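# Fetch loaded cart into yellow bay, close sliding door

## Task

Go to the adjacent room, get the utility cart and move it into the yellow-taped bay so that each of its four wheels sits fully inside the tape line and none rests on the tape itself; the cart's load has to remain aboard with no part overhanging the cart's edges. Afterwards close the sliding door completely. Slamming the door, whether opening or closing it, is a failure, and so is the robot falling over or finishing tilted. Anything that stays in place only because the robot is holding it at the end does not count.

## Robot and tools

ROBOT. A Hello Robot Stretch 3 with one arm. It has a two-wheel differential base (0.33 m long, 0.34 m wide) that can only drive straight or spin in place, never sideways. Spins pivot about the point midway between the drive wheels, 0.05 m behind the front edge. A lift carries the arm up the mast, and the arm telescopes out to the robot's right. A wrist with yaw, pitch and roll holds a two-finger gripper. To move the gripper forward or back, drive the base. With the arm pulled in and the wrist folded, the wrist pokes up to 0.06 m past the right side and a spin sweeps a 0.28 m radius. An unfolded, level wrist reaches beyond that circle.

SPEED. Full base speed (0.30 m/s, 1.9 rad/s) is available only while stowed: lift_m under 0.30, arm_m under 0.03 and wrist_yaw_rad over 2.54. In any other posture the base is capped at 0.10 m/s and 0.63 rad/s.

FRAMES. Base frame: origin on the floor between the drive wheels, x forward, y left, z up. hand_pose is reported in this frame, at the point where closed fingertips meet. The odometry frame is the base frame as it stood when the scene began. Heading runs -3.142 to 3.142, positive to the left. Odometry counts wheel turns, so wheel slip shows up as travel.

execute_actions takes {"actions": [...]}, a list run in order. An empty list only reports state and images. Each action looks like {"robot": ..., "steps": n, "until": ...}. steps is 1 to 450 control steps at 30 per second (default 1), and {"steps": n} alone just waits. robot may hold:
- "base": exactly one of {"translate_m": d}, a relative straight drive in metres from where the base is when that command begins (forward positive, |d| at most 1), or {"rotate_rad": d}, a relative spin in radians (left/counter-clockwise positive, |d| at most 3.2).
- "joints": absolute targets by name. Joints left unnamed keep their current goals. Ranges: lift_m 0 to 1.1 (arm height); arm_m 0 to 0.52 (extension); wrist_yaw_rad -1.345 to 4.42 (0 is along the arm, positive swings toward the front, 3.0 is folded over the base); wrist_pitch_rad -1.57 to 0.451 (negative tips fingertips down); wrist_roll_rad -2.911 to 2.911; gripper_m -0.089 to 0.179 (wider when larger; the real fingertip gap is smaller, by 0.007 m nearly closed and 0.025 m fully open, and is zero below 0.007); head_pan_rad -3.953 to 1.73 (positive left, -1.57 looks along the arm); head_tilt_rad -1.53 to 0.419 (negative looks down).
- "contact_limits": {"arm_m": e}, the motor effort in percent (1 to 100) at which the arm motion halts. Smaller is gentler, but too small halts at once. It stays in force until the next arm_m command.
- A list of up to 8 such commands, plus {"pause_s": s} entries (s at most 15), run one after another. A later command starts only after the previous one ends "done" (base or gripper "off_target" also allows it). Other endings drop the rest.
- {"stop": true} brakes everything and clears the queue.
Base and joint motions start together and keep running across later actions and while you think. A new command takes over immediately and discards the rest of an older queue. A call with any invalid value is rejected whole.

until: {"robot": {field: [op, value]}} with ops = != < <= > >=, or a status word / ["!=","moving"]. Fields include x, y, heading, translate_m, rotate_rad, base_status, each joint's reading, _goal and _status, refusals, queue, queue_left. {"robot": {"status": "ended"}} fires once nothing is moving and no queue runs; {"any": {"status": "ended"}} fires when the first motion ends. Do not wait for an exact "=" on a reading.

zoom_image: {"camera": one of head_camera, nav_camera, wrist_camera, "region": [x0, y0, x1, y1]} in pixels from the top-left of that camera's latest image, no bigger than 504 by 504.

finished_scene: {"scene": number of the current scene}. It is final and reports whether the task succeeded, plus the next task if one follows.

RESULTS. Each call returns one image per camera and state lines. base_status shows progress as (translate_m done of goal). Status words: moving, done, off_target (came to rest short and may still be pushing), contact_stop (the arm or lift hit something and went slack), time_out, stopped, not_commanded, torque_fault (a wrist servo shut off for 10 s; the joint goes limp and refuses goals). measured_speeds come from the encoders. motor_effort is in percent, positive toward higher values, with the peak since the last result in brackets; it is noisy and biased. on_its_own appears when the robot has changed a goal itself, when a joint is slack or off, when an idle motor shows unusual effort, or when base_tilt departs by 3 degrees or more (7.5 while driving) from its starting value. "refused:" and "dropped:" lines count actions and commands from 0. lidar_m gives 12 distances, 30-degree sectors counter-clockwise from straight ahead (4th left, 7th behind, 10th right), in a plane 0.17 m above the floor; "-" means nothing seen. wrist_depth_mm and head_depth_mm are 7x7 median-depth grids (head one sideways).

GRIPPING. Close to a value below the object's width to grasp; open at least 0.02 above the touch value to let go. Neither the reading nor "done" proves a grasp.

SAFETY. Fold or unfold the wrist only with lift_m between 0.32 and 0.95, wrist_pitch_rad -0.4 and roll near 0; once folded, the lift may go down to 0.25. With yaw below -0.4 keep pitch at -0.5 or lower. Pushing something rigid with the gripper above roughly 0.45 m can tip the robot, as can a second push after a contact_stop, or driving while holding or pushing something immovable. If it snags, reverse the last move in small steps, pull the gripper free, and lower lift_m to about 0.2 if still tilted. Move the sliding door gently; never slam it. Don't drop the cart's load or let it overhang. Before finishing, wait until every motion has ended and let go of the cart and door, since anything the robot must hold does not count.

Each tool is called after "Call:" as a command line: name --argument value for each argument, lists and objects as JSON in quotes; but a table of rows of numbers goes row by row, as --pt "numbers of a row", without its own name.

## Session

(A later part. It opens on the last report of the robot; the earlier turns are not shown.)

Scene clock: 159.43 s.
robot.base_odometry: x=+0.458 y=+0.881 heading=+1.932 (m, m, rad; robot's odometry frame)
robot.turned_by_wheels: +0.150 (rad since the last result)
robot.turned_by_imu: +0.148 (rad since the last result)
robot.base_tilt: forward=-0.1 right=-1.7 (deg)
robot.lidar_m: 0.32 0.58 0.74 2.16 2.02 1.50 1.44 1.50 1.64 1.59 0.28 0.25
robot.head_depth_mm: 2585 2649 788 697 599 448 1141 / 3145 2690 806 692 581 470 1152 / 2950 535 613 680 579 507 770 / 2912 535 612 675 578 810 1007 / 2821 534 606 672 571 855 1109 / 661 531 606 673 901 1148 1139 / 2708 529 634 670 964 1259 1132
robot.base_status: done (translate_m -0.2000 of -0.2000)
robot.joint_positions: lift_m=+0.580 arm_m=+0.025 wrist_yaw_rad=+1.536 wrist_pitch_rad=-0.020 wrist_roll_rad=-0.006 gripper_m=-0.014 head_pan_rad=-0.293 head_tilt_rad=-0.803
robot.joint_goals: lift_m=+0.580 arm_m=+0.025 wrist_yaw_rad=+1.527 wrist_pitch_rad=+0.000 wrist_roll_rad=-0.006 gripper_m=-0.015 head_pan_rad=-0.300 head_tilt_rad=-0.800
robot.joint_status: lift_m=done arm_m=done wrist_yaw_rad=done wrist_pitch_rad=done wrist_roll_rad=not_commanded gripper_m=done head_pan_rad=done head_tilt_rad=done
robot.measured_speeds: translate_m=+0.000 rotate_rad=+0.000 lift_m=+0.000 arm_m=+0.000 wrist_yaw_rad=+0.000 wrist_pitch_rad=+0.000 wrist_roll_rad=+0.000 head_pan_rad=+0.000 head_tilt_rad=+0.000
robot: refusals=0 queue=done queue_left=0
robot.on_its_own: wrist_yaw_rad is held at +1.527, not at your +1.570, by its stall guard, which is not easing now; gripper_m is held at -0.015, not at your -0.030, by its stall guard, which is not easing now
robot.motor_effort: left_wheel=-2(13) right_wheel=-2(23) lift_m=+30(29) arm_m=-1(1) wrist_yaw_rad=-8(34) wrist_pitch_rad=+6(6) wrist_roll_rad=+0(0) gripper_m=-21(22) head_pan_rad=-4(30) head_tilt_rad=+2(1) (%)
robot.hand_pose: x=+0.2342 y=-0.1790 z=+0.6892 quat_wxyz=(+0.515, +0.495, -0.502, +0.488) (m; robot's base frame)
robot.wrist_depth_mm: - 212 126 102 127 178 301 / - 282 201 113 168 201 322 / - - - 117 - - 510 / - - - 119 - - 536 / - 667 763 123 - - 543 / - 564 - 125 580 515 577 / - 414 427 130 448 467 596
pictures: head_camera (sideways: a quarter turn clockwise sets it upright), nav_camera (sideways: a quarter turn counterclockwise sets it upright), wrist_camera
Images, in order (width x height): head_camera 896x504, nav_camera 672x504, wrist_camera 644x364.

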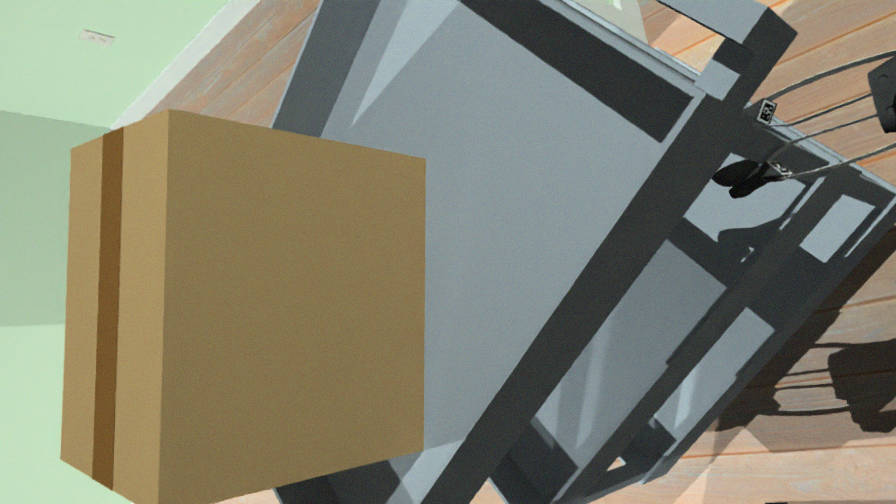

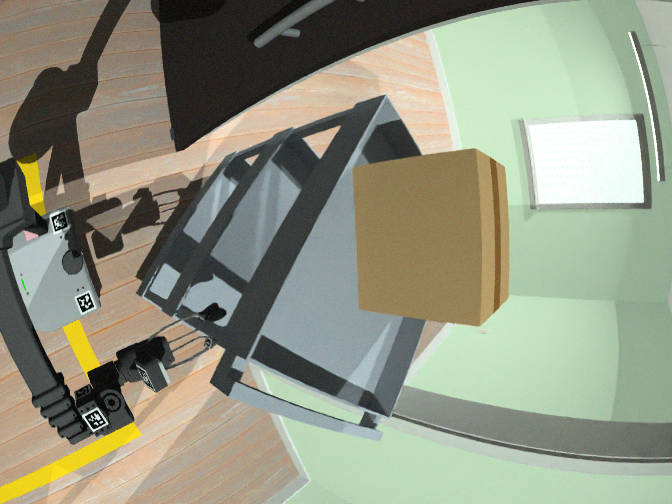

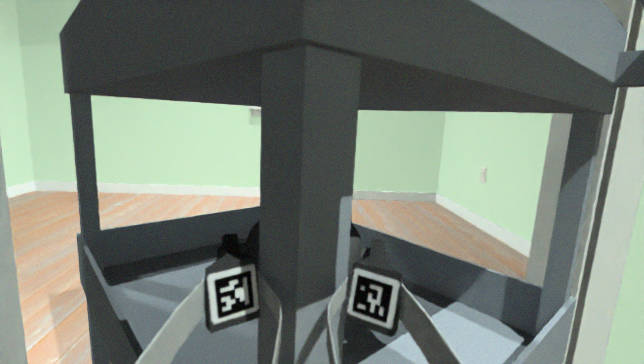

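Call:
execute_actions --actions '[{"robot":{"base":{"translate_m":-0.25},"joints":{"head_pan_rad":0.2,"head_tilt_rad":-0.9}},"steps":450,"until":{"robot":{"status":"ended"}}}]'

Scene clock: 163.17 s.
robot.base_odometry: x=+0.547 y=+0.647 heading=+1.932 (m, m, rad; robot's odometry frame)
robot.turned_by_wheels: +0.000 (rad since the last result)
robot.turned_by_imu: +0.000 (rad since the last result)
robot.base_tilt: forward=-0.1 right=-1.7 (deg)
robot.lidar_m: 0.30 0.53 1.10 2.16 1.68 1.24 1.20 1.24 1.64 1.58 0.36 0.26
robot.head_depth_mm: 524 497 581 638 551 476 753 / 521 515 606 636 527 788 763 / 518 535 632 620 869 829 1074 / 3137 2331 730 672 920 1165 1128 / 2983 2251 738 1000 1354 1247 1117 / 717 824 1009 1266 1419 1249 1112 / 711 850 1046 1318 1411 1239 1114
robot.base_status: done (translate_m -0.2500 of -0.2500)
robot.joint_positions: lift_m=+0.580 arm_m=+0.025 wrist_yaw_rad=+1.543 wrist_pitch_rad=-0.020 wrist_roll_rad=-0.006 gripper_m=-0.014 head_pan_rad=+0.193 head_tilt_rad=-0.889
robot.joint_goals: lift_m=+0.580 arm_m=+0.025 wrist_yaw_rad=+1.527 wrist_pitch_rad=+0.000 wrist_roll_rad=-0.006 gripper_m=-0.015 head_pan_rad=+0.200 head_tilt_rad=-0.900
robot.joint_status: lift_m=done arm_m=done wrist_yaw_rad=done wrist_pitch_rad=done wrist_roll_rad=not_commanded gripper_m=done head_pan_rad=done head_tilt_rad=done
robot.measured_speeds: translate_m=+0.000 rotate_rad=+0.000 lift_m=+0.000 arm_m=+0.000 wrist_yaw_rad=+0.000 wrist_pitch_rad=+0.000 wrist_roll_rad=+0.000 head_pan_rad=+0.000 head_tilt_rad=+0.000
robot: refusals=0 queue=done queue_left=0
robot.on_its_own: wrist_yaw_rad is held at +1.527, not at your +1.570, by its stall guard, which is not easing now; gripper_m is held at -0.015, not at your -0.030, by its stall guard, which is not easing now; wrist_yaw_rad is at rest, and its effort (-15) is outside its rest range (-12 to +12)
robot.motor_effort: left_wheel=+0(6) right_wheel=-3(14) lift_m=+30(30) arm_m=-1(1) wrist_yaw_rad=-15(16) wrist_pitch_rad=+6(6) wrist_roll_rad=+0(0) gripper_m=-18(20) head_pan_rad=+4(37) head_tilt_rad=-5(17) (%)
robot.hand_pose: x=+0.2342 y=-0.1771 z=+0.6893 quat_wxyz=(+0.514, +0.497, -0.500, +0.489) (m; robot's base frame)
robot.wrist_depth_mm: 281 174 124 103 133 221 733 / 370 233 198 114 169 261 408 / 671 - - 117 - 785 793 / 692 - - 120 - 814 825 / 598 722 761 124 - 844 830 / 541 569 572 125 581 524 880 / 453 436 420 129 452 498 906
pictures: head_camera (sideways: a quarter turn clockwise sets it upright), nav_camera (sideways: a quarter turn counterclockwise sets it upright), wrist_camera
Images, in order (width x height): head_camera 896x504, nav_camera 672x504, wrist_camera 644x364.

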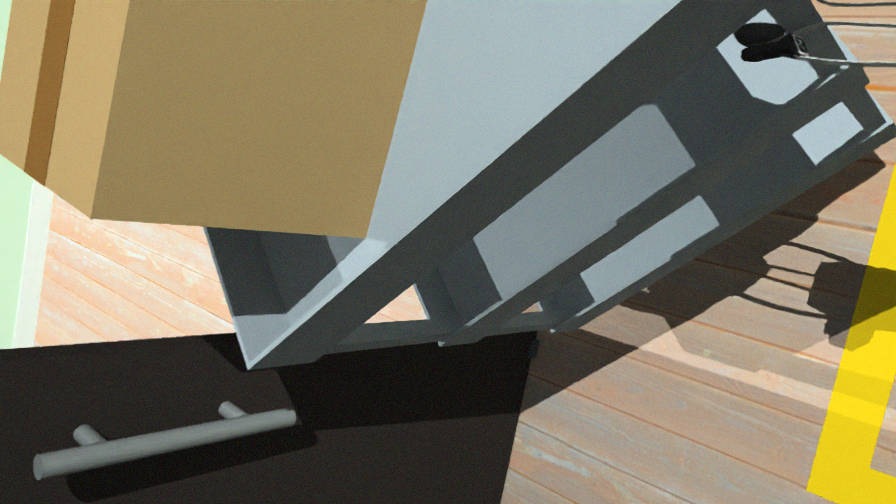

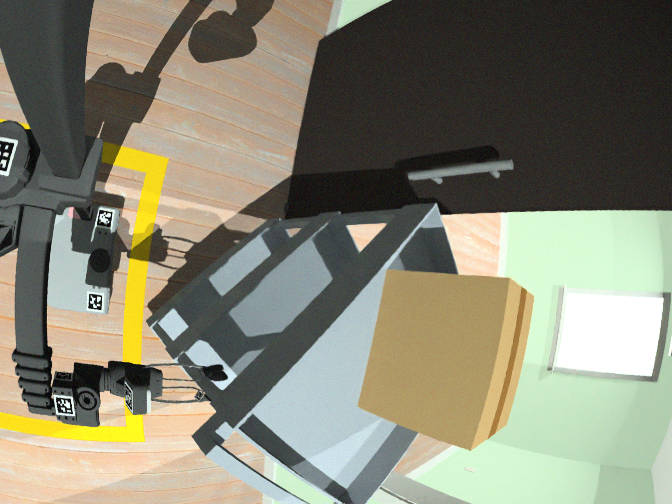

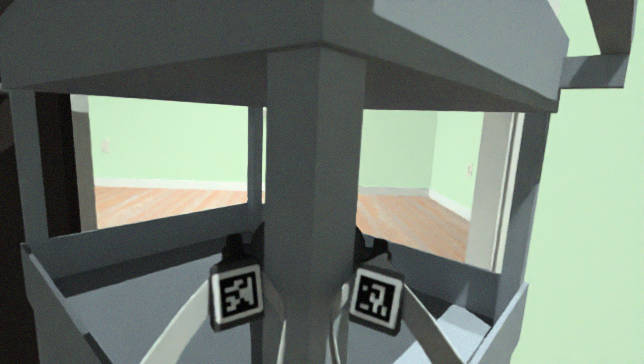

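Call:
execute_actions --actions '[{"robot":[{"base":{"rotate_rad":-0.1}},{"base":{"translate_m":-0.2}}],"steps":450,"until":{"robot":{"status":"ended"}}}]'

Scene clock: 167.47 s.
robot.base_odometry: x=+0.598 y=+0.454 heading=+1.832 (m, m, rad; robot's odometry frame)
robot.turned_by_wheels: -0.100 (rad since the last result)
robot.turned_by_imu: -0.099 (rad since the last result)
robot.base_tilt: forward=+0.0 right=-1.7 (deg)
robot.lidar_m: 0.29 0.44 1.26 2.14 1.56 1.07 1.00 1.02 1.31 1.61 0.26 0.26
robot.head_depth_mm: 525 481 565 626 550 476 751 / 521 491 581 636 531 786 829 / 517 504 597 631 582 815 1076 / 2866 525 626 614 901 1130 1116 / 3094 2371 740 969 1158 1242 1119 / 883 1020 721 1451 1418 1254 1120 / 877 1037 1245 1518 1413 1249 1117
robot.base_status: done (translate_m -0.2000 of -0.2000)
robot.joint_positions: lift_m=+0.580 arm_m=+0.025 wrist_yaw_rad=+1.528 wrist_pitch_rad=-0.020 wrist_roll_rad=-0.006 gripper_m=-0.014 head_pan_rad=+0.193 head_tilt_rad=-0.889
robot.joint_goals: lift_m=+0.580 arm_m=+0.025 wrist_yaw_rad=+1.527 wrist_pitch_rad=+0.000 wrist_roll_rad=-0.006 gripper_m=-0.015 head_pan_rad=+0.200 head_tilt_rad=-0.900
robot.joint_status: lift_m=done arm_m=done wrist_yaw_rad=done wrist_pitch_rad=done wrist_roll_rad=not_commanded gripper_m=done head_pan_rad=done head_tilt_rad=done
robot.measured_speeds: translate_m=+0.000 rotate_rad=+0.000 lift_m=+0.000 arm_m=+0.000 wrist_yaw_rad=+0.000 wrist_pitch_rad=+0.000 wrist_roll_rad=+0.000 head_pan_rad=+0.000 head_tilt_rad=+0.000
robot: refusals=0 queue=done queue_left=0
robot.on_its_own: wrist_yaw_rad is held at +1.527, not at your +1.570, by its stall guard, which is not easing now; gripper_m is held at -0.015, not at your -0.030, by its stall guard, which is not easing now
robot.motor_effort: left_wheel=+2(12) right_wheel=-5(17) lift_m=+30(30) arm_m=+0(1) wrist_yaw_rad=-1(33) wrist_pitch_rad=+6(6) wrist_roll_rad=+0(0) gripper_m=-20(21) head_pan_rad=+4(4) head_tilt_rad=-5(5) (%)
robot.hand_pose: x=+0.2341 y=-0.1809 z=+0.6893 quat_wxyz=(+0.517, +0.493, -0.504, +0.486) (m; robot's base frame)
robot.wrist_depth_mm: 196 153 122 103 139 304 - / 267 232 206 114 180 411 - / 832 - - 118 - - - / 829 - - 121 - - - / 825 697 812 125 - - - / 534 562 617 126 554 - - / 431 441 427 132 445 - -
pictures: head_camera (sideways: a quarter turn clockwise sets it upright), nav_camera (sideways: a quarter turn counterclockwise sets it upright), wrist_camera
Images, in order (width x height): head_camera 896x504, nav_camera 672x504, wrist_camera 644x364.

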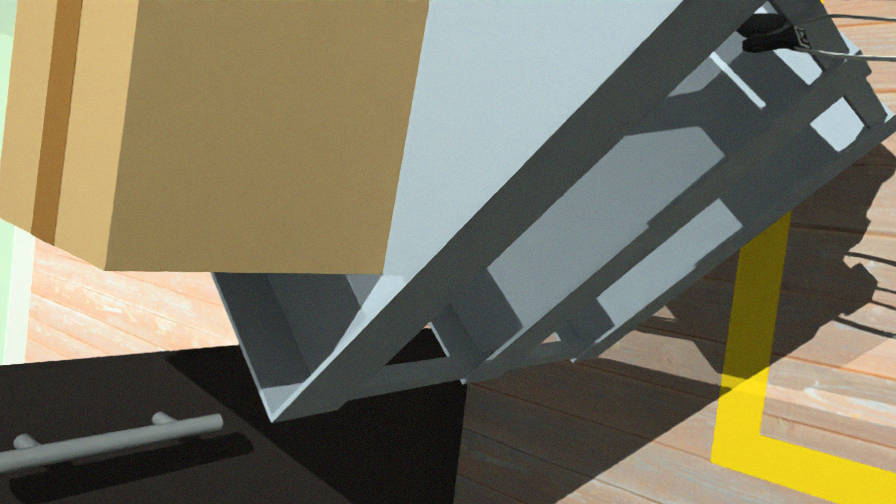

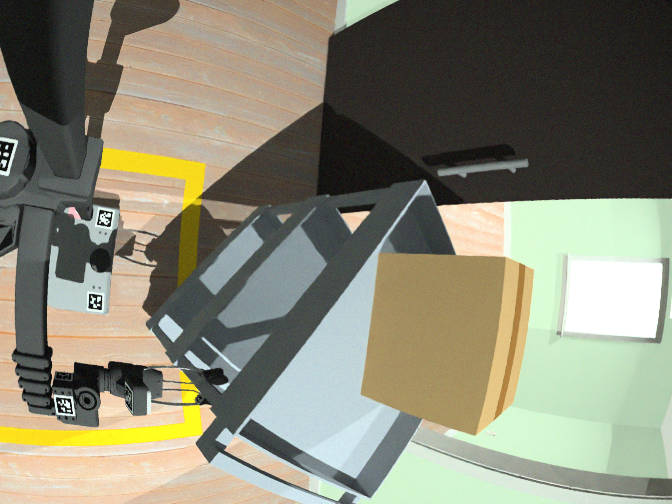

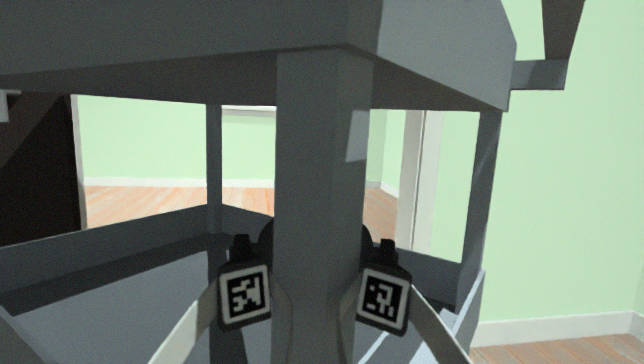

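Call:
execute_actions --actions '[{"robot":{"base":{"translate_m":-0.45},"joints":{"head_pan_rad":-0.1,"head_tilt_rad":-1.2}},"steps":450,"until":{"robot":{"status":"ended"}}}]'

Scene clock: 173.07 s.
robot.base_odometry: x=+0.714 y=+0.019 heading=+1.832 (m, m, rad; robot's odometry frame)
robot.turned_by_wheels: +0.000 (rad since the last result)
robot.turned_by_imu: -0.001 (rad since the last result)
robot.base_tilt: forward=-0.1 right=-1.6 (deg)
robot.lidar_m: 0.30 0.51 1.84 2.10 0.86 0.59 0.55 0.56 0.72 1.62 0.26 0.26
robot.head_depth_mm: 569 618 566 498 1291 - - / 539 608 563 517 1266 1182 1123 / 542 606 563 859 1138 1207 - / 540 610 563 888 1252 1203 - / 544 610 916 1202 1272 1203 - / 561 602 948 1326 1263 1174 1119 / 658 737 1442 1357 1275 1179 1115
robot.base_status: done (translate_m -0.4500 of -0.4500)
robot.joint_positions: lift_m=+0.580 arm_m=+0.025 wrist_yaw_rad=+1.526 wrist_pitch_rad=-0.020 wrist_roll_rad=-0.006 gripper_m=-0.014 head_pan_rad=-0.093 head_tilt_rad=-1.186
robot.joint_goals: lift_m=+0.580 arm_m=+0.025 wrist_yaw_rad=+1.527 wrist_pitch_rad=+0.000 wrist_roll_rad=-0.006 gripper_m=-0.015 head_pan_rad=-0.100 head_tilt_rad=-1.200
robot.joint_status: lift_m=done arm_m=done wrist_yaw_rad=done wrist_pitch_rad=done wrist_roll_rad=not_commanded gripper_m=done head_pan_rad=done head_tilt_rad=done
robot.measured_speeds: translate_m=+0.000 rotate_rad=+0.000 lift_m=+0.000 arm_m=+0.000 wrist_yaw_rad=+0.000 wrist_pitch_rad=+0.000 wrist_roll_rad=+0.000 head_pan_rad=+0.000 head_tilt_rad=+0.000
robot: refusals=0 queue=done queue_left=0
robot.on_its_own: wrist_yaw_rad is held at +1.527, not at your +1.570, by its stall guard, which is not easing now; gripper_m is held at -0.015, not at your -0.030, by its stall guard, which is not easing now
robot.motor_effort: left_wheel=+2(2) right_wheel=-5(15) lift_m=+30(29) arm_m=+0(0) wrist_yaw_rad=+2(3) wrist_pitch_rad=+6(6) wrist_roll_rad=+0(0) gripper_m=-19(20) head_pan_rad=-4(30) head_tilt_rad=-7(31) (%)
robot.hand_pose: x=+0.2341 y=-0.1815 z=+0.6894 quat_wxyz=(+0.518, +0.492, -0.504, +0.485) (m; robot's base frame)
robot.wrist_depth_mm: 236 166 123 103 134 245 - / 291 232 205 114 173 275 - / - - - 117 - - - / - - - 120 - - - / 607 711 787 123 - - - / 528 565 562 125 569 544 - / 424 441 421 129 444 - -
pictures: head_camera (sideways: a quarter turn clockwise sets it upright), nav_camera (sideways: a quarter turn counterclockwise sets it upright), wrist_camera
Images, in order (width x height): head_camera 896x504, nav_camera 672x504, wrist_camera 644x364.

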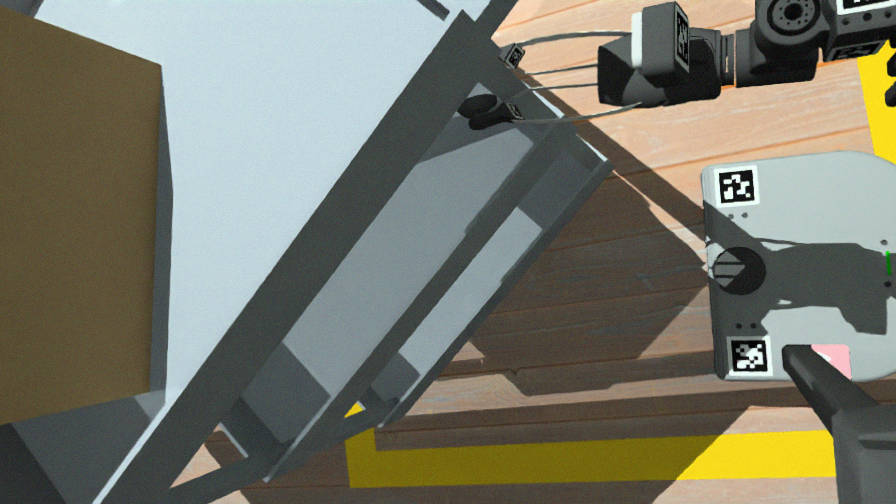

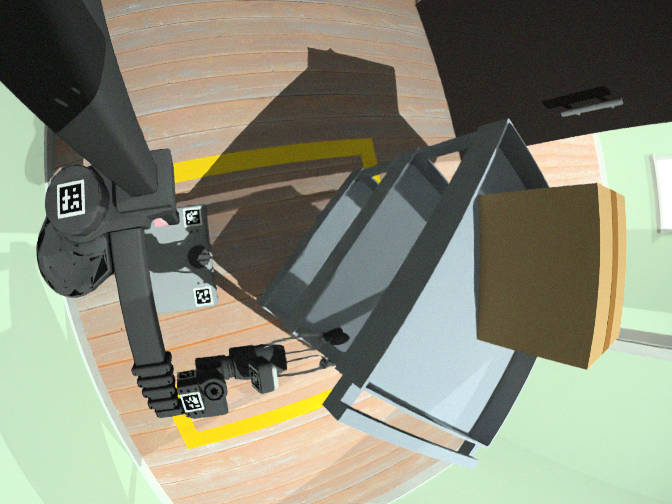

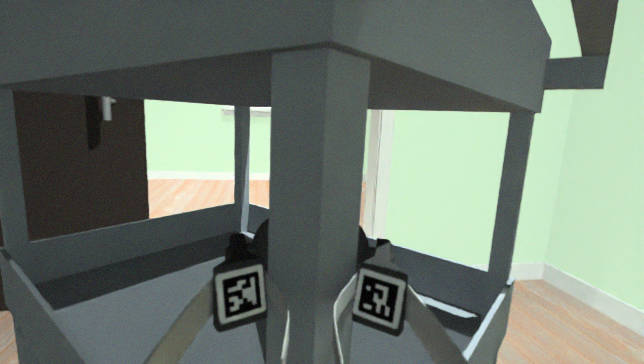

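Call:
execute_actions --actions '[{"robot":{"joints":{"wrist_yaw_rad":1.9,"arm_m":0.12,"head_pan_rad":0.0,"head_tilt_rad":-1.1}},"steps":200,"until":{"robot":{"status":"ended"}}}]'

Scene clock: 175.33 s.
robot.base_odometry: x=+0.714 y=+0.019 heading=+1.832 (m, m, rad; robot's odometry frame)
robot.turned_by_wheels: +0.000 (rad since the last result)
robot.turned_by_imu: +0.000 (rad since the last result)
robot.base_tilt: forward=+0.0 right=-1.7 (deg)
robot.lidar_m: 0.29 0.49 1.84 2.10 0.86 0.59 0.55 0.56 0.72 1.63 0.25 0.25
robot.head_depth_mm: 477 574 607 544 487 1223 1110 / 483 582 603 537 805 1191 1108 / 487 590 601 548 845 1169 1134 / 494 598 598 891 1147 1208 - / 500 611 607 938 1282 1195 - / 708 668 953 1361 1300 1190 1115 / 1298 677 1532 1419 1296 1190 1096
robot.base_status: done (translate_m -0.4500 of -0.4500)
robot.joint_positions: lift_m=+0.580 arm_m=+0.120 wrist_yaw_rad=+1.919 wrist_pitch_rad=-0.019 wrist_roll_rad=-0.006 gripper_m=-0.014 head_pan_rad=-0.007 head_tilt_rad=-1.100
robot.joint_goals: lift_m=+0.580 arm_m=+0.120 wrist_yaw_rad=+1.900 wrist_pitch_rad=+0.000 wrist_roll_rad=-0.006 gripper_m=-0.015 head_pan_rad=+0.000 head_tilt_rad=-1.100
robot.joint_status: lift_m=done arm_m=done wrist_yaw_rad=done wrist_pitch_rad=done wrist_roll_rad=not_commanded gripper_m=done head_pan_rad=done head_tilt_rad=done
robot.measured_speeds: translate_m=+0.000 rotate_rad=+0.000 lift_m=+0.000 arm_m=+0.000 wrist_yaw_rad=+0.000 wrist_pitch_rad=+0.000 wrist_roll_rad=+0.000 head_pan_rad=+0.000 head_tilt_rad=+0.000
robot: refusals=0 queue=done queue_left=0
robot.on_its_own: gripper_m is held at -0.015, not at your -0.030, by its stall guard, which is not easing now; wrist_yaw_rad is at rest, and its effort (-19) is outside its rest range (-12 to +12)
robot.motor_effort: left_wheel=+4(7) right_wheel=-5(10) lift_m=+30(29) arm_m=+7(11) wrist_yaw_rad=-19(72) wrist_pitch_rad=+6(6) wrist_roll_rad=+0(0) gripper_m=-21(23) head_pan_rad=+4(17) head_tilt_rad=+0(9) (%)
robot.hand_pose: x=+0.2190 y=-0.1772 z=+0.6895 quat_wxyz=(+0.413, +0.581, -0.399, +0.577) (m; robot's base frame)
robot.wrist_depth_mm: - - 131 104 119 142 175 / - - 183 112 165 157 187 / - - - 116 - - - / - - - 119 - - - / - - 719 122 839 - - / - - - 124 628 555 - / - - 399 131 464 467 428
pictures: head_camera (sideways: a quarter turn clockwise sets it upright), nav_camera (sideways: a quarter turn counterclockwise sets it upright), wrist_camera
Images, in order (width x height): head_camera 896x504, nav_camera 672x504, wrist_camera 644x364.

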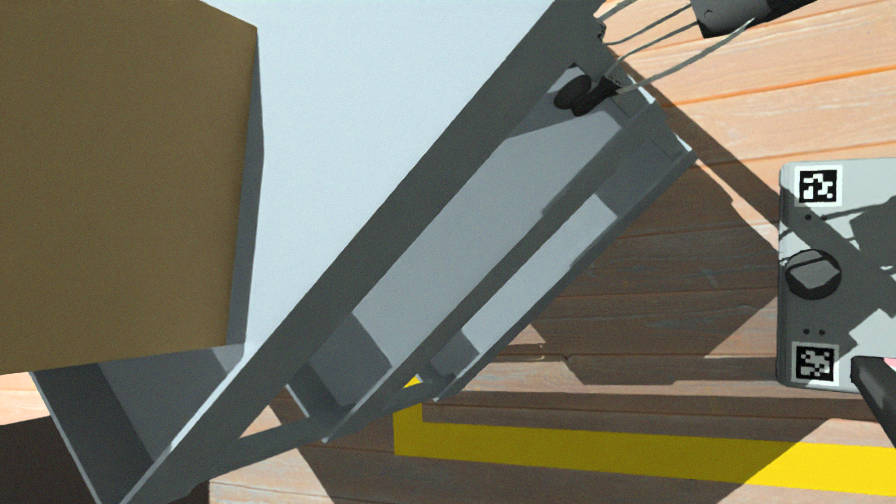

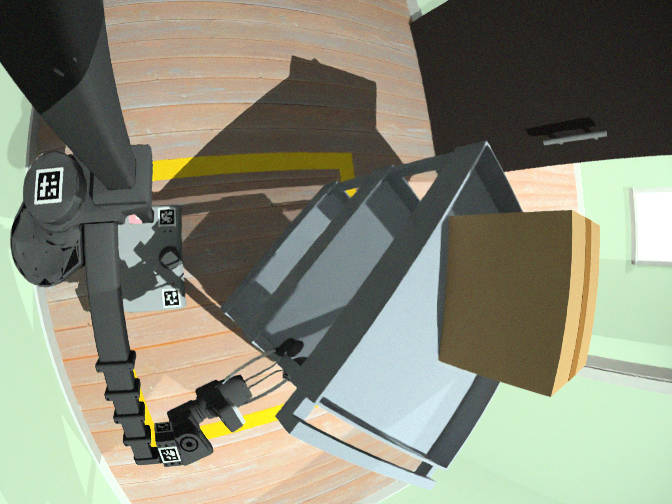

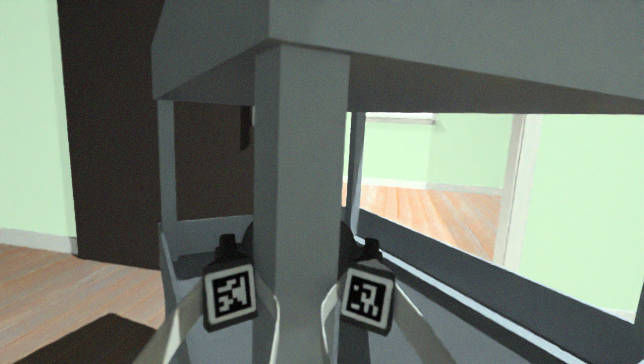

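Call:
execute_actions --actions '[{"robot":[{"base":{"translate_m":-0.17}},{"joints":{"arm_m":0.3}}],"steps":300,"until":{"robot":{"status":"ended"}}}]'

Scene clock: 181.40 s.
robot.base_odometry: x=+0.758 y=-0.145 heading=+1.832 (m, m, rad; robot's odometry frame)
robot.turned_by_wheels: +0.000 (rad since the last result)
robot.turned_by_imu: +0.000 (rad since the last result)
robot.base_tilt: forward=-0.1 right=-1.6 (deg)
robot.lidar_m: 0.35 0.49 2.13 2.09 0.60 0.41 0.38 0.39 0.50 1.13 0.34 0.33
robot.head_depth_mm: 448 549 605 537 832 1169 1119 / 442 542 604 872 863 1177 1107 / 438 533 600 893 1138 1207 1135 / 609 651 591 916 1250 1197 - / 2040 658 829 936 1284 1196 - / 1688 610 1509 1419 1303 1185 1111 / 1556 1730 1585 1431 1297 1186 1101
robot.base_status: done (translate_m -0.1700 of -0.1700)
robot.joint_positions: lift_m=+0.580 arm_m=+0.300 wrist_yaw_rad=+1.969 wrist_pitch_rad=-0.019 wrist_roll_rad=-0.006 gripper_m=-0.014 head_pan_rad=-0.007 head_tilt_rad=-1.100
robot.joint_goals: lift_m=+0.580 arm_m=+0.300 wrist_yaw_rad=+1.951 wrist_pitch_rad=+0.000 wrist_roll_rad=-0.006 gripper_m=-0.015 head_pan_rad=+0.000 head_tilt_rad=-1.100
robot.joint_status: lift_m=done arm_m=done wrist_yaw_rad=done wrist_pitch_rad=done wrist_roll_rad=not_commanded gripper_m=done head_pan_rad=done head_tilt_rad=done
robot.measured_speeds: translate_m=+0.000 rotate_rad=+0.000 lift_m=+0.000 arm_m=+0.000 wrist_yaw_rad=+0.000 wrist_pitch_rad=+0.000 wrist_roll_rad=+0.000 head_pan_rad=+0.000 head_tilt_rad=+0.000
robot: refusals=0 queue=done queue_left=0
robot.on_its_own: wrist_yaw_rad is held at +1.951, not at your +1.900, by its stall guard, which is not easing now; gripper_m is held at -0.015, not at your -0.030, by its stall guard, which is not easing now; wrist_yaw_rad is at rest, and its effort (-18) is outside its rest range (-12 to +12)
robot.motor_effort: left_wheel=+4(7) right_wheel=-5(16) lift_m=+29(30) arm_m=+6(10) wrist_yaw_rad=-18(34) wrist_pitch_rad=+6(6) wrist_roll_rad=+0(0) gripper_m=-20(22) head_pan_rad=+4(3) head_tilt_rad=+0(0) (%)
robot.hand_pose: x=+0.2144 y=-0.3453 z=+0.6897 quat_wxyz=(+0.398, +0.591, -0.384, +0.587) (m; robot's base frame)
robot.wrist_depth_mm: - 253 127 104 126 166 243 / - 321 196 113 167 191 264 / - - - 116 - - 387 / - - - 119 - - - / - 690 746 121 - - - / - 566 - 124 601 542 - / - 569 412 131 453 464 -
pictures: head_camera (sideways: a quarter turn clockwise sets it upright), nav_camera (sideways: a quarter turn counterclockwise sets it upright), wrist_camera
Images, in order (width x height): head_camera 896x504, nav_camera 672x504, wrist_camera 644x364.

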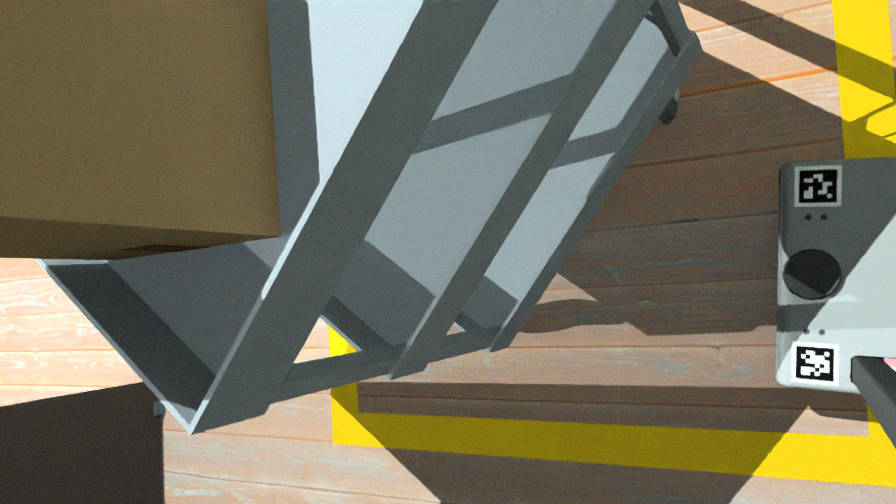

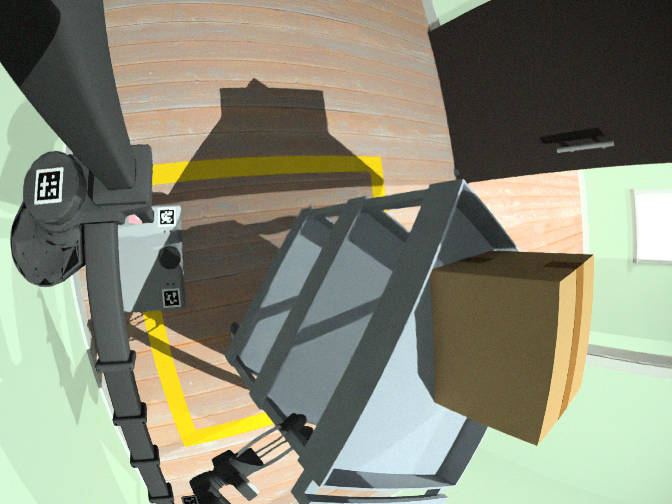

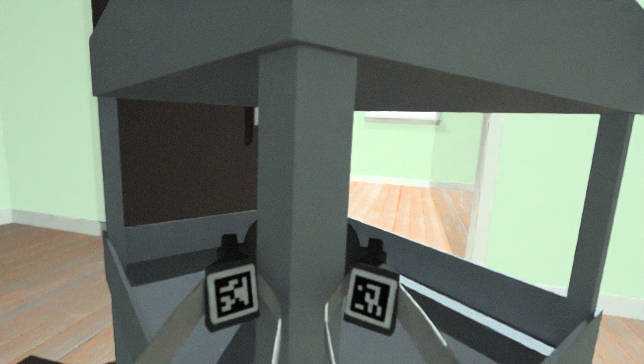

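Call:
execute_actions --actions '[{"robot":{"base":{"translate_m":0.15}},"steps":300,"until":{"robot":{"status":"ended"}}}]'

Scene clock: 184.23 s.
robot.base_odometry: x=+0.720 y=-0.001 heading=+1.831 (m, m, rad; robot's odometry frame)
robot.turned_by_wheels: +0.000 (rad since the last result)
robot.turned_by_imu: +0.000 (rad since the last result)
robot.base_tilt: forward=-0.1 right=-1.6 (deg)
robot.lidar_m: 0.34 0.47 1.87 2.10 0.83 0.57 0.53 0.54 0.70 1.56 0.34 0.33
robot.head_depth_mm: 441 542 605 537 839 1168 1116 / 433 528 605 872 856 1178 1109 / 425 520 593 893 1143 1206 1129 / 515 601 582 903 1198 1195 - / 2012 660 609 926 1275 1190 - / 1963 613 738 1399 1294 1189 1114 / 1402 1684 1577 1420 1290 1185 1098
robot.base_status: done (translate_m +0.1500 of +0.1500)
robot.joint_positions: lift_m=+0.580 arm_m=+0.300 wrist_yaw_rad=+1.954 wrist_pitch_rad=-0.018 wrist_roll_rad=-0.006 gripper_m=-0.014 head_pan_rad=-0.007 head_tilt_rad=-1.100
robot.joint_goals: lift_m=+0.580 arm_m=+0.300 wrist_yaw_rad=+1.951 wrist_pitch_rad=+0.000 wrist_roll_rad=-0.006 gripper_m=-0.015 head_pan_rad=+0.000 head_tilt_rad=-1.100
robot.joint_status: lift_m=done arm_m=done wrist_yaw_rad=done wrist_pitch_rad=done wrist_roll_rad=not_commanded gripper_m=done head_pan_rad=done head_tilt_rad=done
robot.measured_speeds: translate_m=+0.000 rotate_rad=+0.000 lift_m=+0.000 arm_m=+0.000 wrist_yaw_rad=+0.000 wrist_pitch_rad=+0.000 wrist_roll_rad=+0.000 head_pan_rad=+0.000 head_tilt_rad=+0.000
robot: refusals=0 queue=done queue_left=0
robot.on_its_own: wrist_yaw_rad is held at +1.951, not at your +1.900, by its stall guard, which is not easing now; gripper_m is held at -0.015, not at your -0.030, by its stall guard, which is not easing now
robot.motor_effort: left_wheel=-3(10) right_wheel=+5(18) lift_m=+30(30) arm_m=+1(6) wrist_yaw_rad=-3(24) wrist_pitch_rad=+5(5) wrist_roll_rad=+0(0) gripper_m=-18(21) head_pan_rad=+3(4) head_tilt_rad=+0(1) (%)
robot.hand_pose: x=+0.2159 y=-0.3493 z=+0.6897 quat_wxyz=(+0.403, +0.588, -0.389, +0.584) (m; robot's base frame)
robot.wrist_depth_mm: - 221 130 104 126 176 290 / - 290 198 113 167 199 323 / - - - 116 - - - / - - - 121 - - - / - 674 759 123 - - - / - 565 567 125 601 527 - / - 412 429 130 438 462 -
pictures: head_camera (sideways: a quarter turn clockwise sets it upright), nav_camera (sideways: a quarter turn counterclockwise sets it upright), wrist_camera
Images, in order (width x height): head_camera 896x504, nav_camera 672x504, wrist_camera 644x364.

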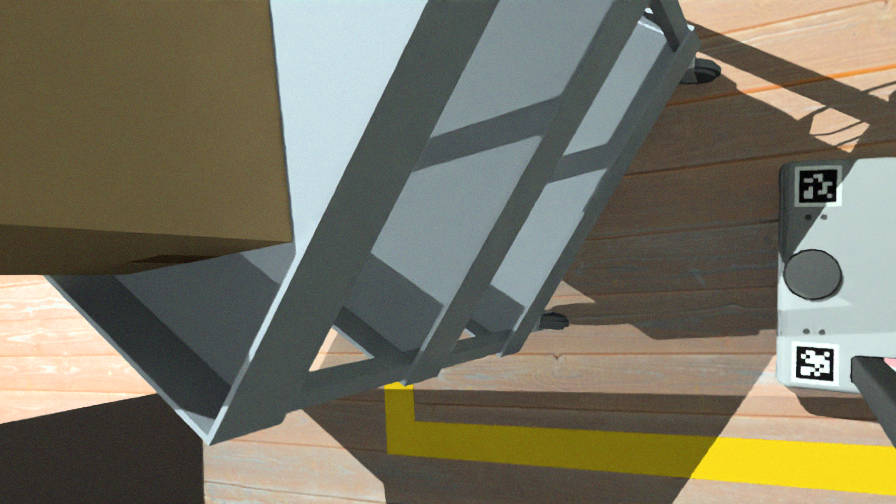

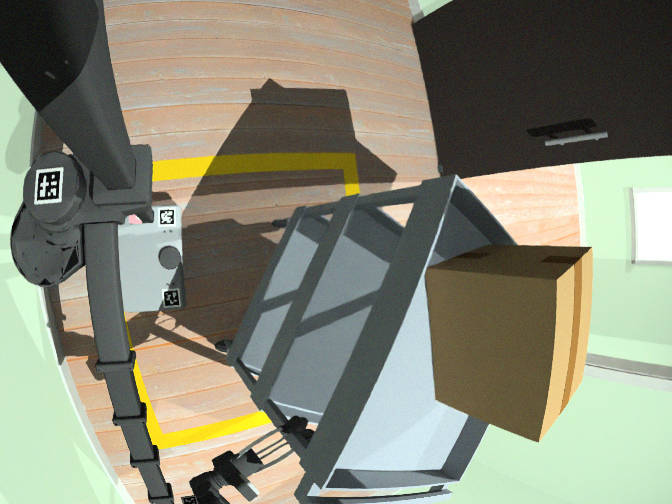

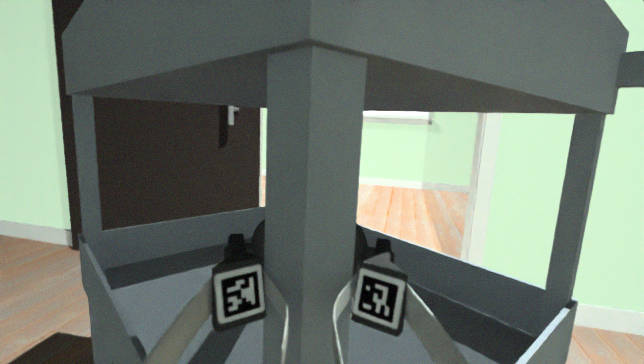

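Call:
execute_actions --actions '[{"robot":[{"base":{"translate_m":-0.17},"joints":{"arm_m":0.24}},{"joints":{"gripper_m":0.1}},{"base":{"translate_m":-0.08}},{"joints":{"gripper_m":0.0,"wrist_yaw_rad":1.57}},{"base":{"translate_m":0.2}}],"steps":450,"until":{"robot":{"status":"ended"}}}]'

Scene clock: 201.13 s.
robot.base_odometry: x=+0.732 y=-0.048 heading=+1.832 (m, m, rad; robot's odometry frame)
robot.turned_by_wheels: +0.000 (rad since the last result)
robot.turned_by_imu: +0.003 (rad since the last result)
robot.base_tilt: forward=+0.0 right=-1.6 (deg)
robot.lidar_m: 0.26 0.42 1.93 2.10 0.76 0.52 0.49 0.50 0.63 0.28 0.23 0.23
robot.head_depth_mm: 354 427 542 544 484 767 1104 / 355 429 545 543 793 1002 1109 / 357 433 550 534 835 1164 1131 / 2008 641 582 868 1067 1198 - / 2016 638 596 888 1253 1191 - / 1944 1633 624 1404 1284 1190 1113 / 1451 1717 1570 1418 1292 1191 1092
robot.base_status: done (translate_m +0.2000 of +0.2000)
robot.joint_positions: lift_m=+0.580 arm_m=+0.240 wrist_yaw_rad=+1.573 wrist_pitch_rad=-0.018 wrist_roll_rad=-0.006 gripper_m=+0.000 head_pan_rad=-0.007 head_tilt_rad=-1.098
robot.joint_goals: lift_m=+0.580 arm_m=+0.240 wrist_yaw_rad=+1.570 wrist_pitch_rad=+0.000 wrist_roll_rad=-0.006 gripper_m=+0.000 head_pan_rad=+0.000 head_tilt_rad=-1.100
robot.joint_status: lift_m=done arm_m=done wrist_yaw_rad=done wrist_pitch_rad=done wrist_roll_rad=not_commanded gripper_m=done head_pan_rad=done head_tilt_rad=done
robot.measured_speeds: translate_m=+0.000 rotate_rad=+0.000 lift_m=+0.000 arm_m=+0.000 wrist_yaw_rad=+0.000 wrist_pitch_rad=+0.000 wrist_roll_rad=+0.000 head_pan_rad=+0.000 head_tilt_rad=+0.000
robot: refusals=0 queue=done queue_left=0
robot.motor_effort: left_wheel=-1(76) right_wheel=+0(53) lift_m=+29(29) arm_m=-1(8) wrist_yaw_rad=-3(25) wrist_pitch_rad=+6(6) wrist_roll_rad=+0(0) gripper_m=-3(82) head_pan_rad=+4(5) head_tilt_rad=-1(1) (%)
robot.hand_pose: x=+0.2344 y=-0.3845 z=+0.6897 quat_wxyz=(+0.506, +0.504, -0.493, +0.497) (m; robot's base frame)
robot.wrist_depth_mm: 107 90 86 82 89 155 266 / 267 230 203 186 167 199 - / - - - - - - - / - - - - - - - / - 695 729 - - - - / 524 570 604 - - - - / 433 439 425 442 405 - -
pictures: head_camera (sideways: a quarter turn clockwise sets it upright), nav_camera (sideways: a quarter turn counterclockwise sets it upright), wrist_camera
Images, in order (width x height): head_camera 896x504, nav_camera 672x504, wrist_camera 644x364.

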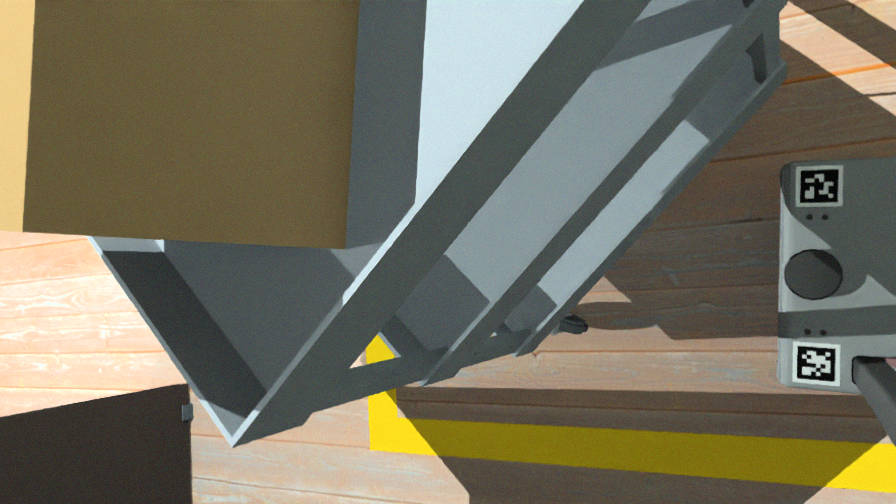

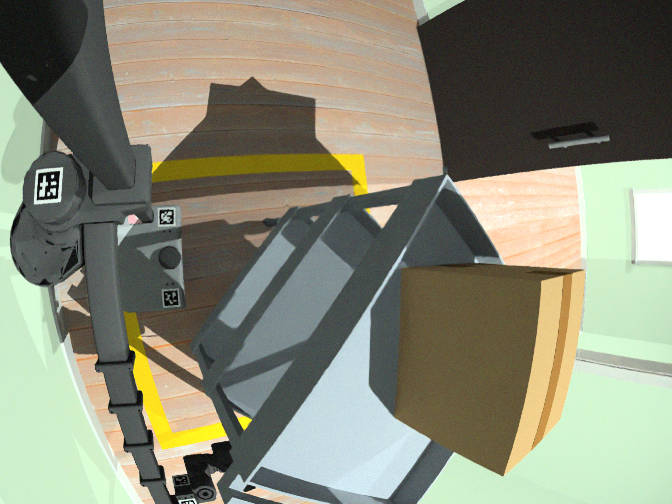

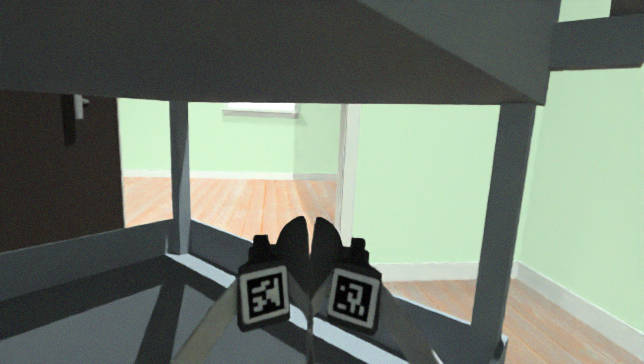

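Call:
execute_actions --actions '[{"robot":{"base":{"translate_m":0.15},"joints":{"head_pan_rad":-0.4,"head_tilt_rad":-1.2}},"steps":450,"until":{"robot":{"status":"ended"}}}]'

Scene clock: 204.17 s.
robot.base_odometry: x=+0.694 y=+0.097 heading=+1.831 (m, m, rad; robot's odometry frame)
robot.turned_by_wheels: +0.000 (rad since the last result)
robot.turned_by_imu: +0.000 (rad since the last result)
robot.base_tilt: forward=-0.1 right=-1.7 (deg)
robot.lidar_m: 0.20 0.31 1.73 2.11 0.99 0.68 0.64 0.64 0.83 0.22 0.18 0.18
robot.head_depth_mm: 398 595 565 520 499 1190 1142 / 378 482 562 518 783 1178 1137 / 360 453 553 517 807 1215 - / 343 426 544 516 827 1213 - / 328 403 527 524 1125 1196 - / 313 383 492 531 1242 1175 1118 / 301 379 556 765 1249 1177 1102
robot.base_status: done (translate_m +0.1500 of +0.1500)
robot.joint_positions: lift_m=+0.580 arm_m=+0.240 wrist_yaw_rad=+1.568 wrist_pitch_rad=-0.049 wrist_roll_rad=-0.010 gripper_m=+0.000 head_pan_rad=-0.394 head_tilt_rad=-1.186
robot.joint_goals: lift_m=+0.580 arm_m=+0.240 wrist_yaw_rad=+1.570 wrist_pitch_rad=+0.000 wrist_roll_rad=-0.010 gripper_m=+0.000 head_pan_rad=-0.400 head_tilt_rad=-1.200
robot.joint_status: lift_m=done arm_m=done wrist_yaw_rad=done wrist_pitch_rad=done wrist_roll_rad=not_commanded gripper_m=done head_pan_rad=done head_tilt_rad=done
robot.measured_speeds: translate_m=+0.000 rotate_rad=+0.000 lift_m=+0.000 arm_m=+0.000 wrist_yaw_rad=+0.000 wrist_pitch_rad=+0.000 wrist_roll_rad=+0.000 head_pan_rad=+0.000 head_tilt_rad=+0.000
robot: refusals=0 queue=done queue_left=0
robot.motor_effort: left_wheel=-4(16) right_wheel=+6(21) lift_m=+32(33) arm_m=-1(2) wrist_yaw_rad=+2(3) wrist_pitch_rad=+14(15) wrist_roll_rad=+2(2) gripper_m=-3(3) head_pan_rad=-4(35) head_tilt_rad=-8(19) (%)
robot.hand_pose: x=+0.2334 y=-0.3859 z=+0.6817 quat_wxyz=(+0.516, +0.509, -0.485, +0.489) (m; robot's base frame)
robot.wrist_depth_mm: 135 127 120 113 107 101 225 / - 438 365 311 266 233 - / - - - - - - - / - - - - - - - / - 627 - - - - - / 502 534 541 - - - - / 399 412 399 416 360 - -
pictures: head_camera (sideways: a quarter turn clockwise sets it upright), nav_camera (sideways: a quarter turn counterclockwise sets it upright), wrist_camera
Images, in order (width x height): head_camera 896x504, nav_camera 672x504, wrist_camera 644x364.

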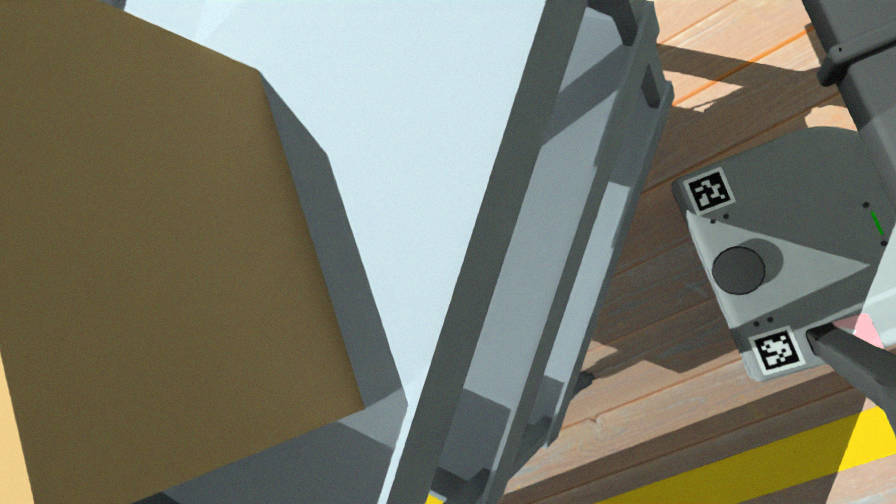

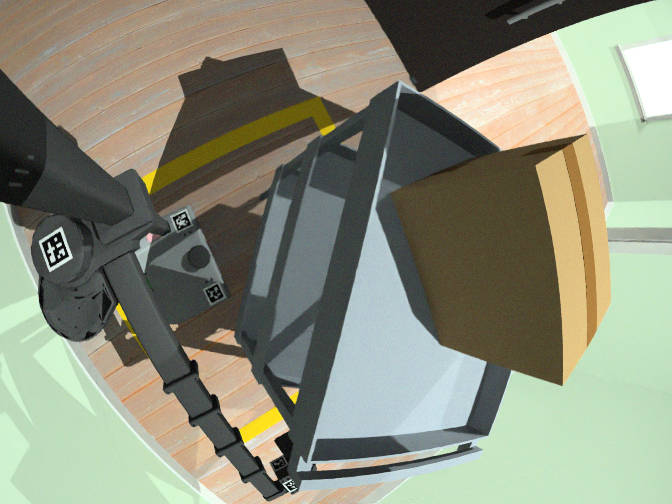

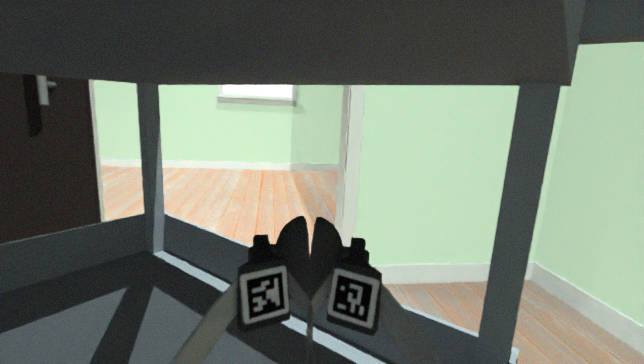

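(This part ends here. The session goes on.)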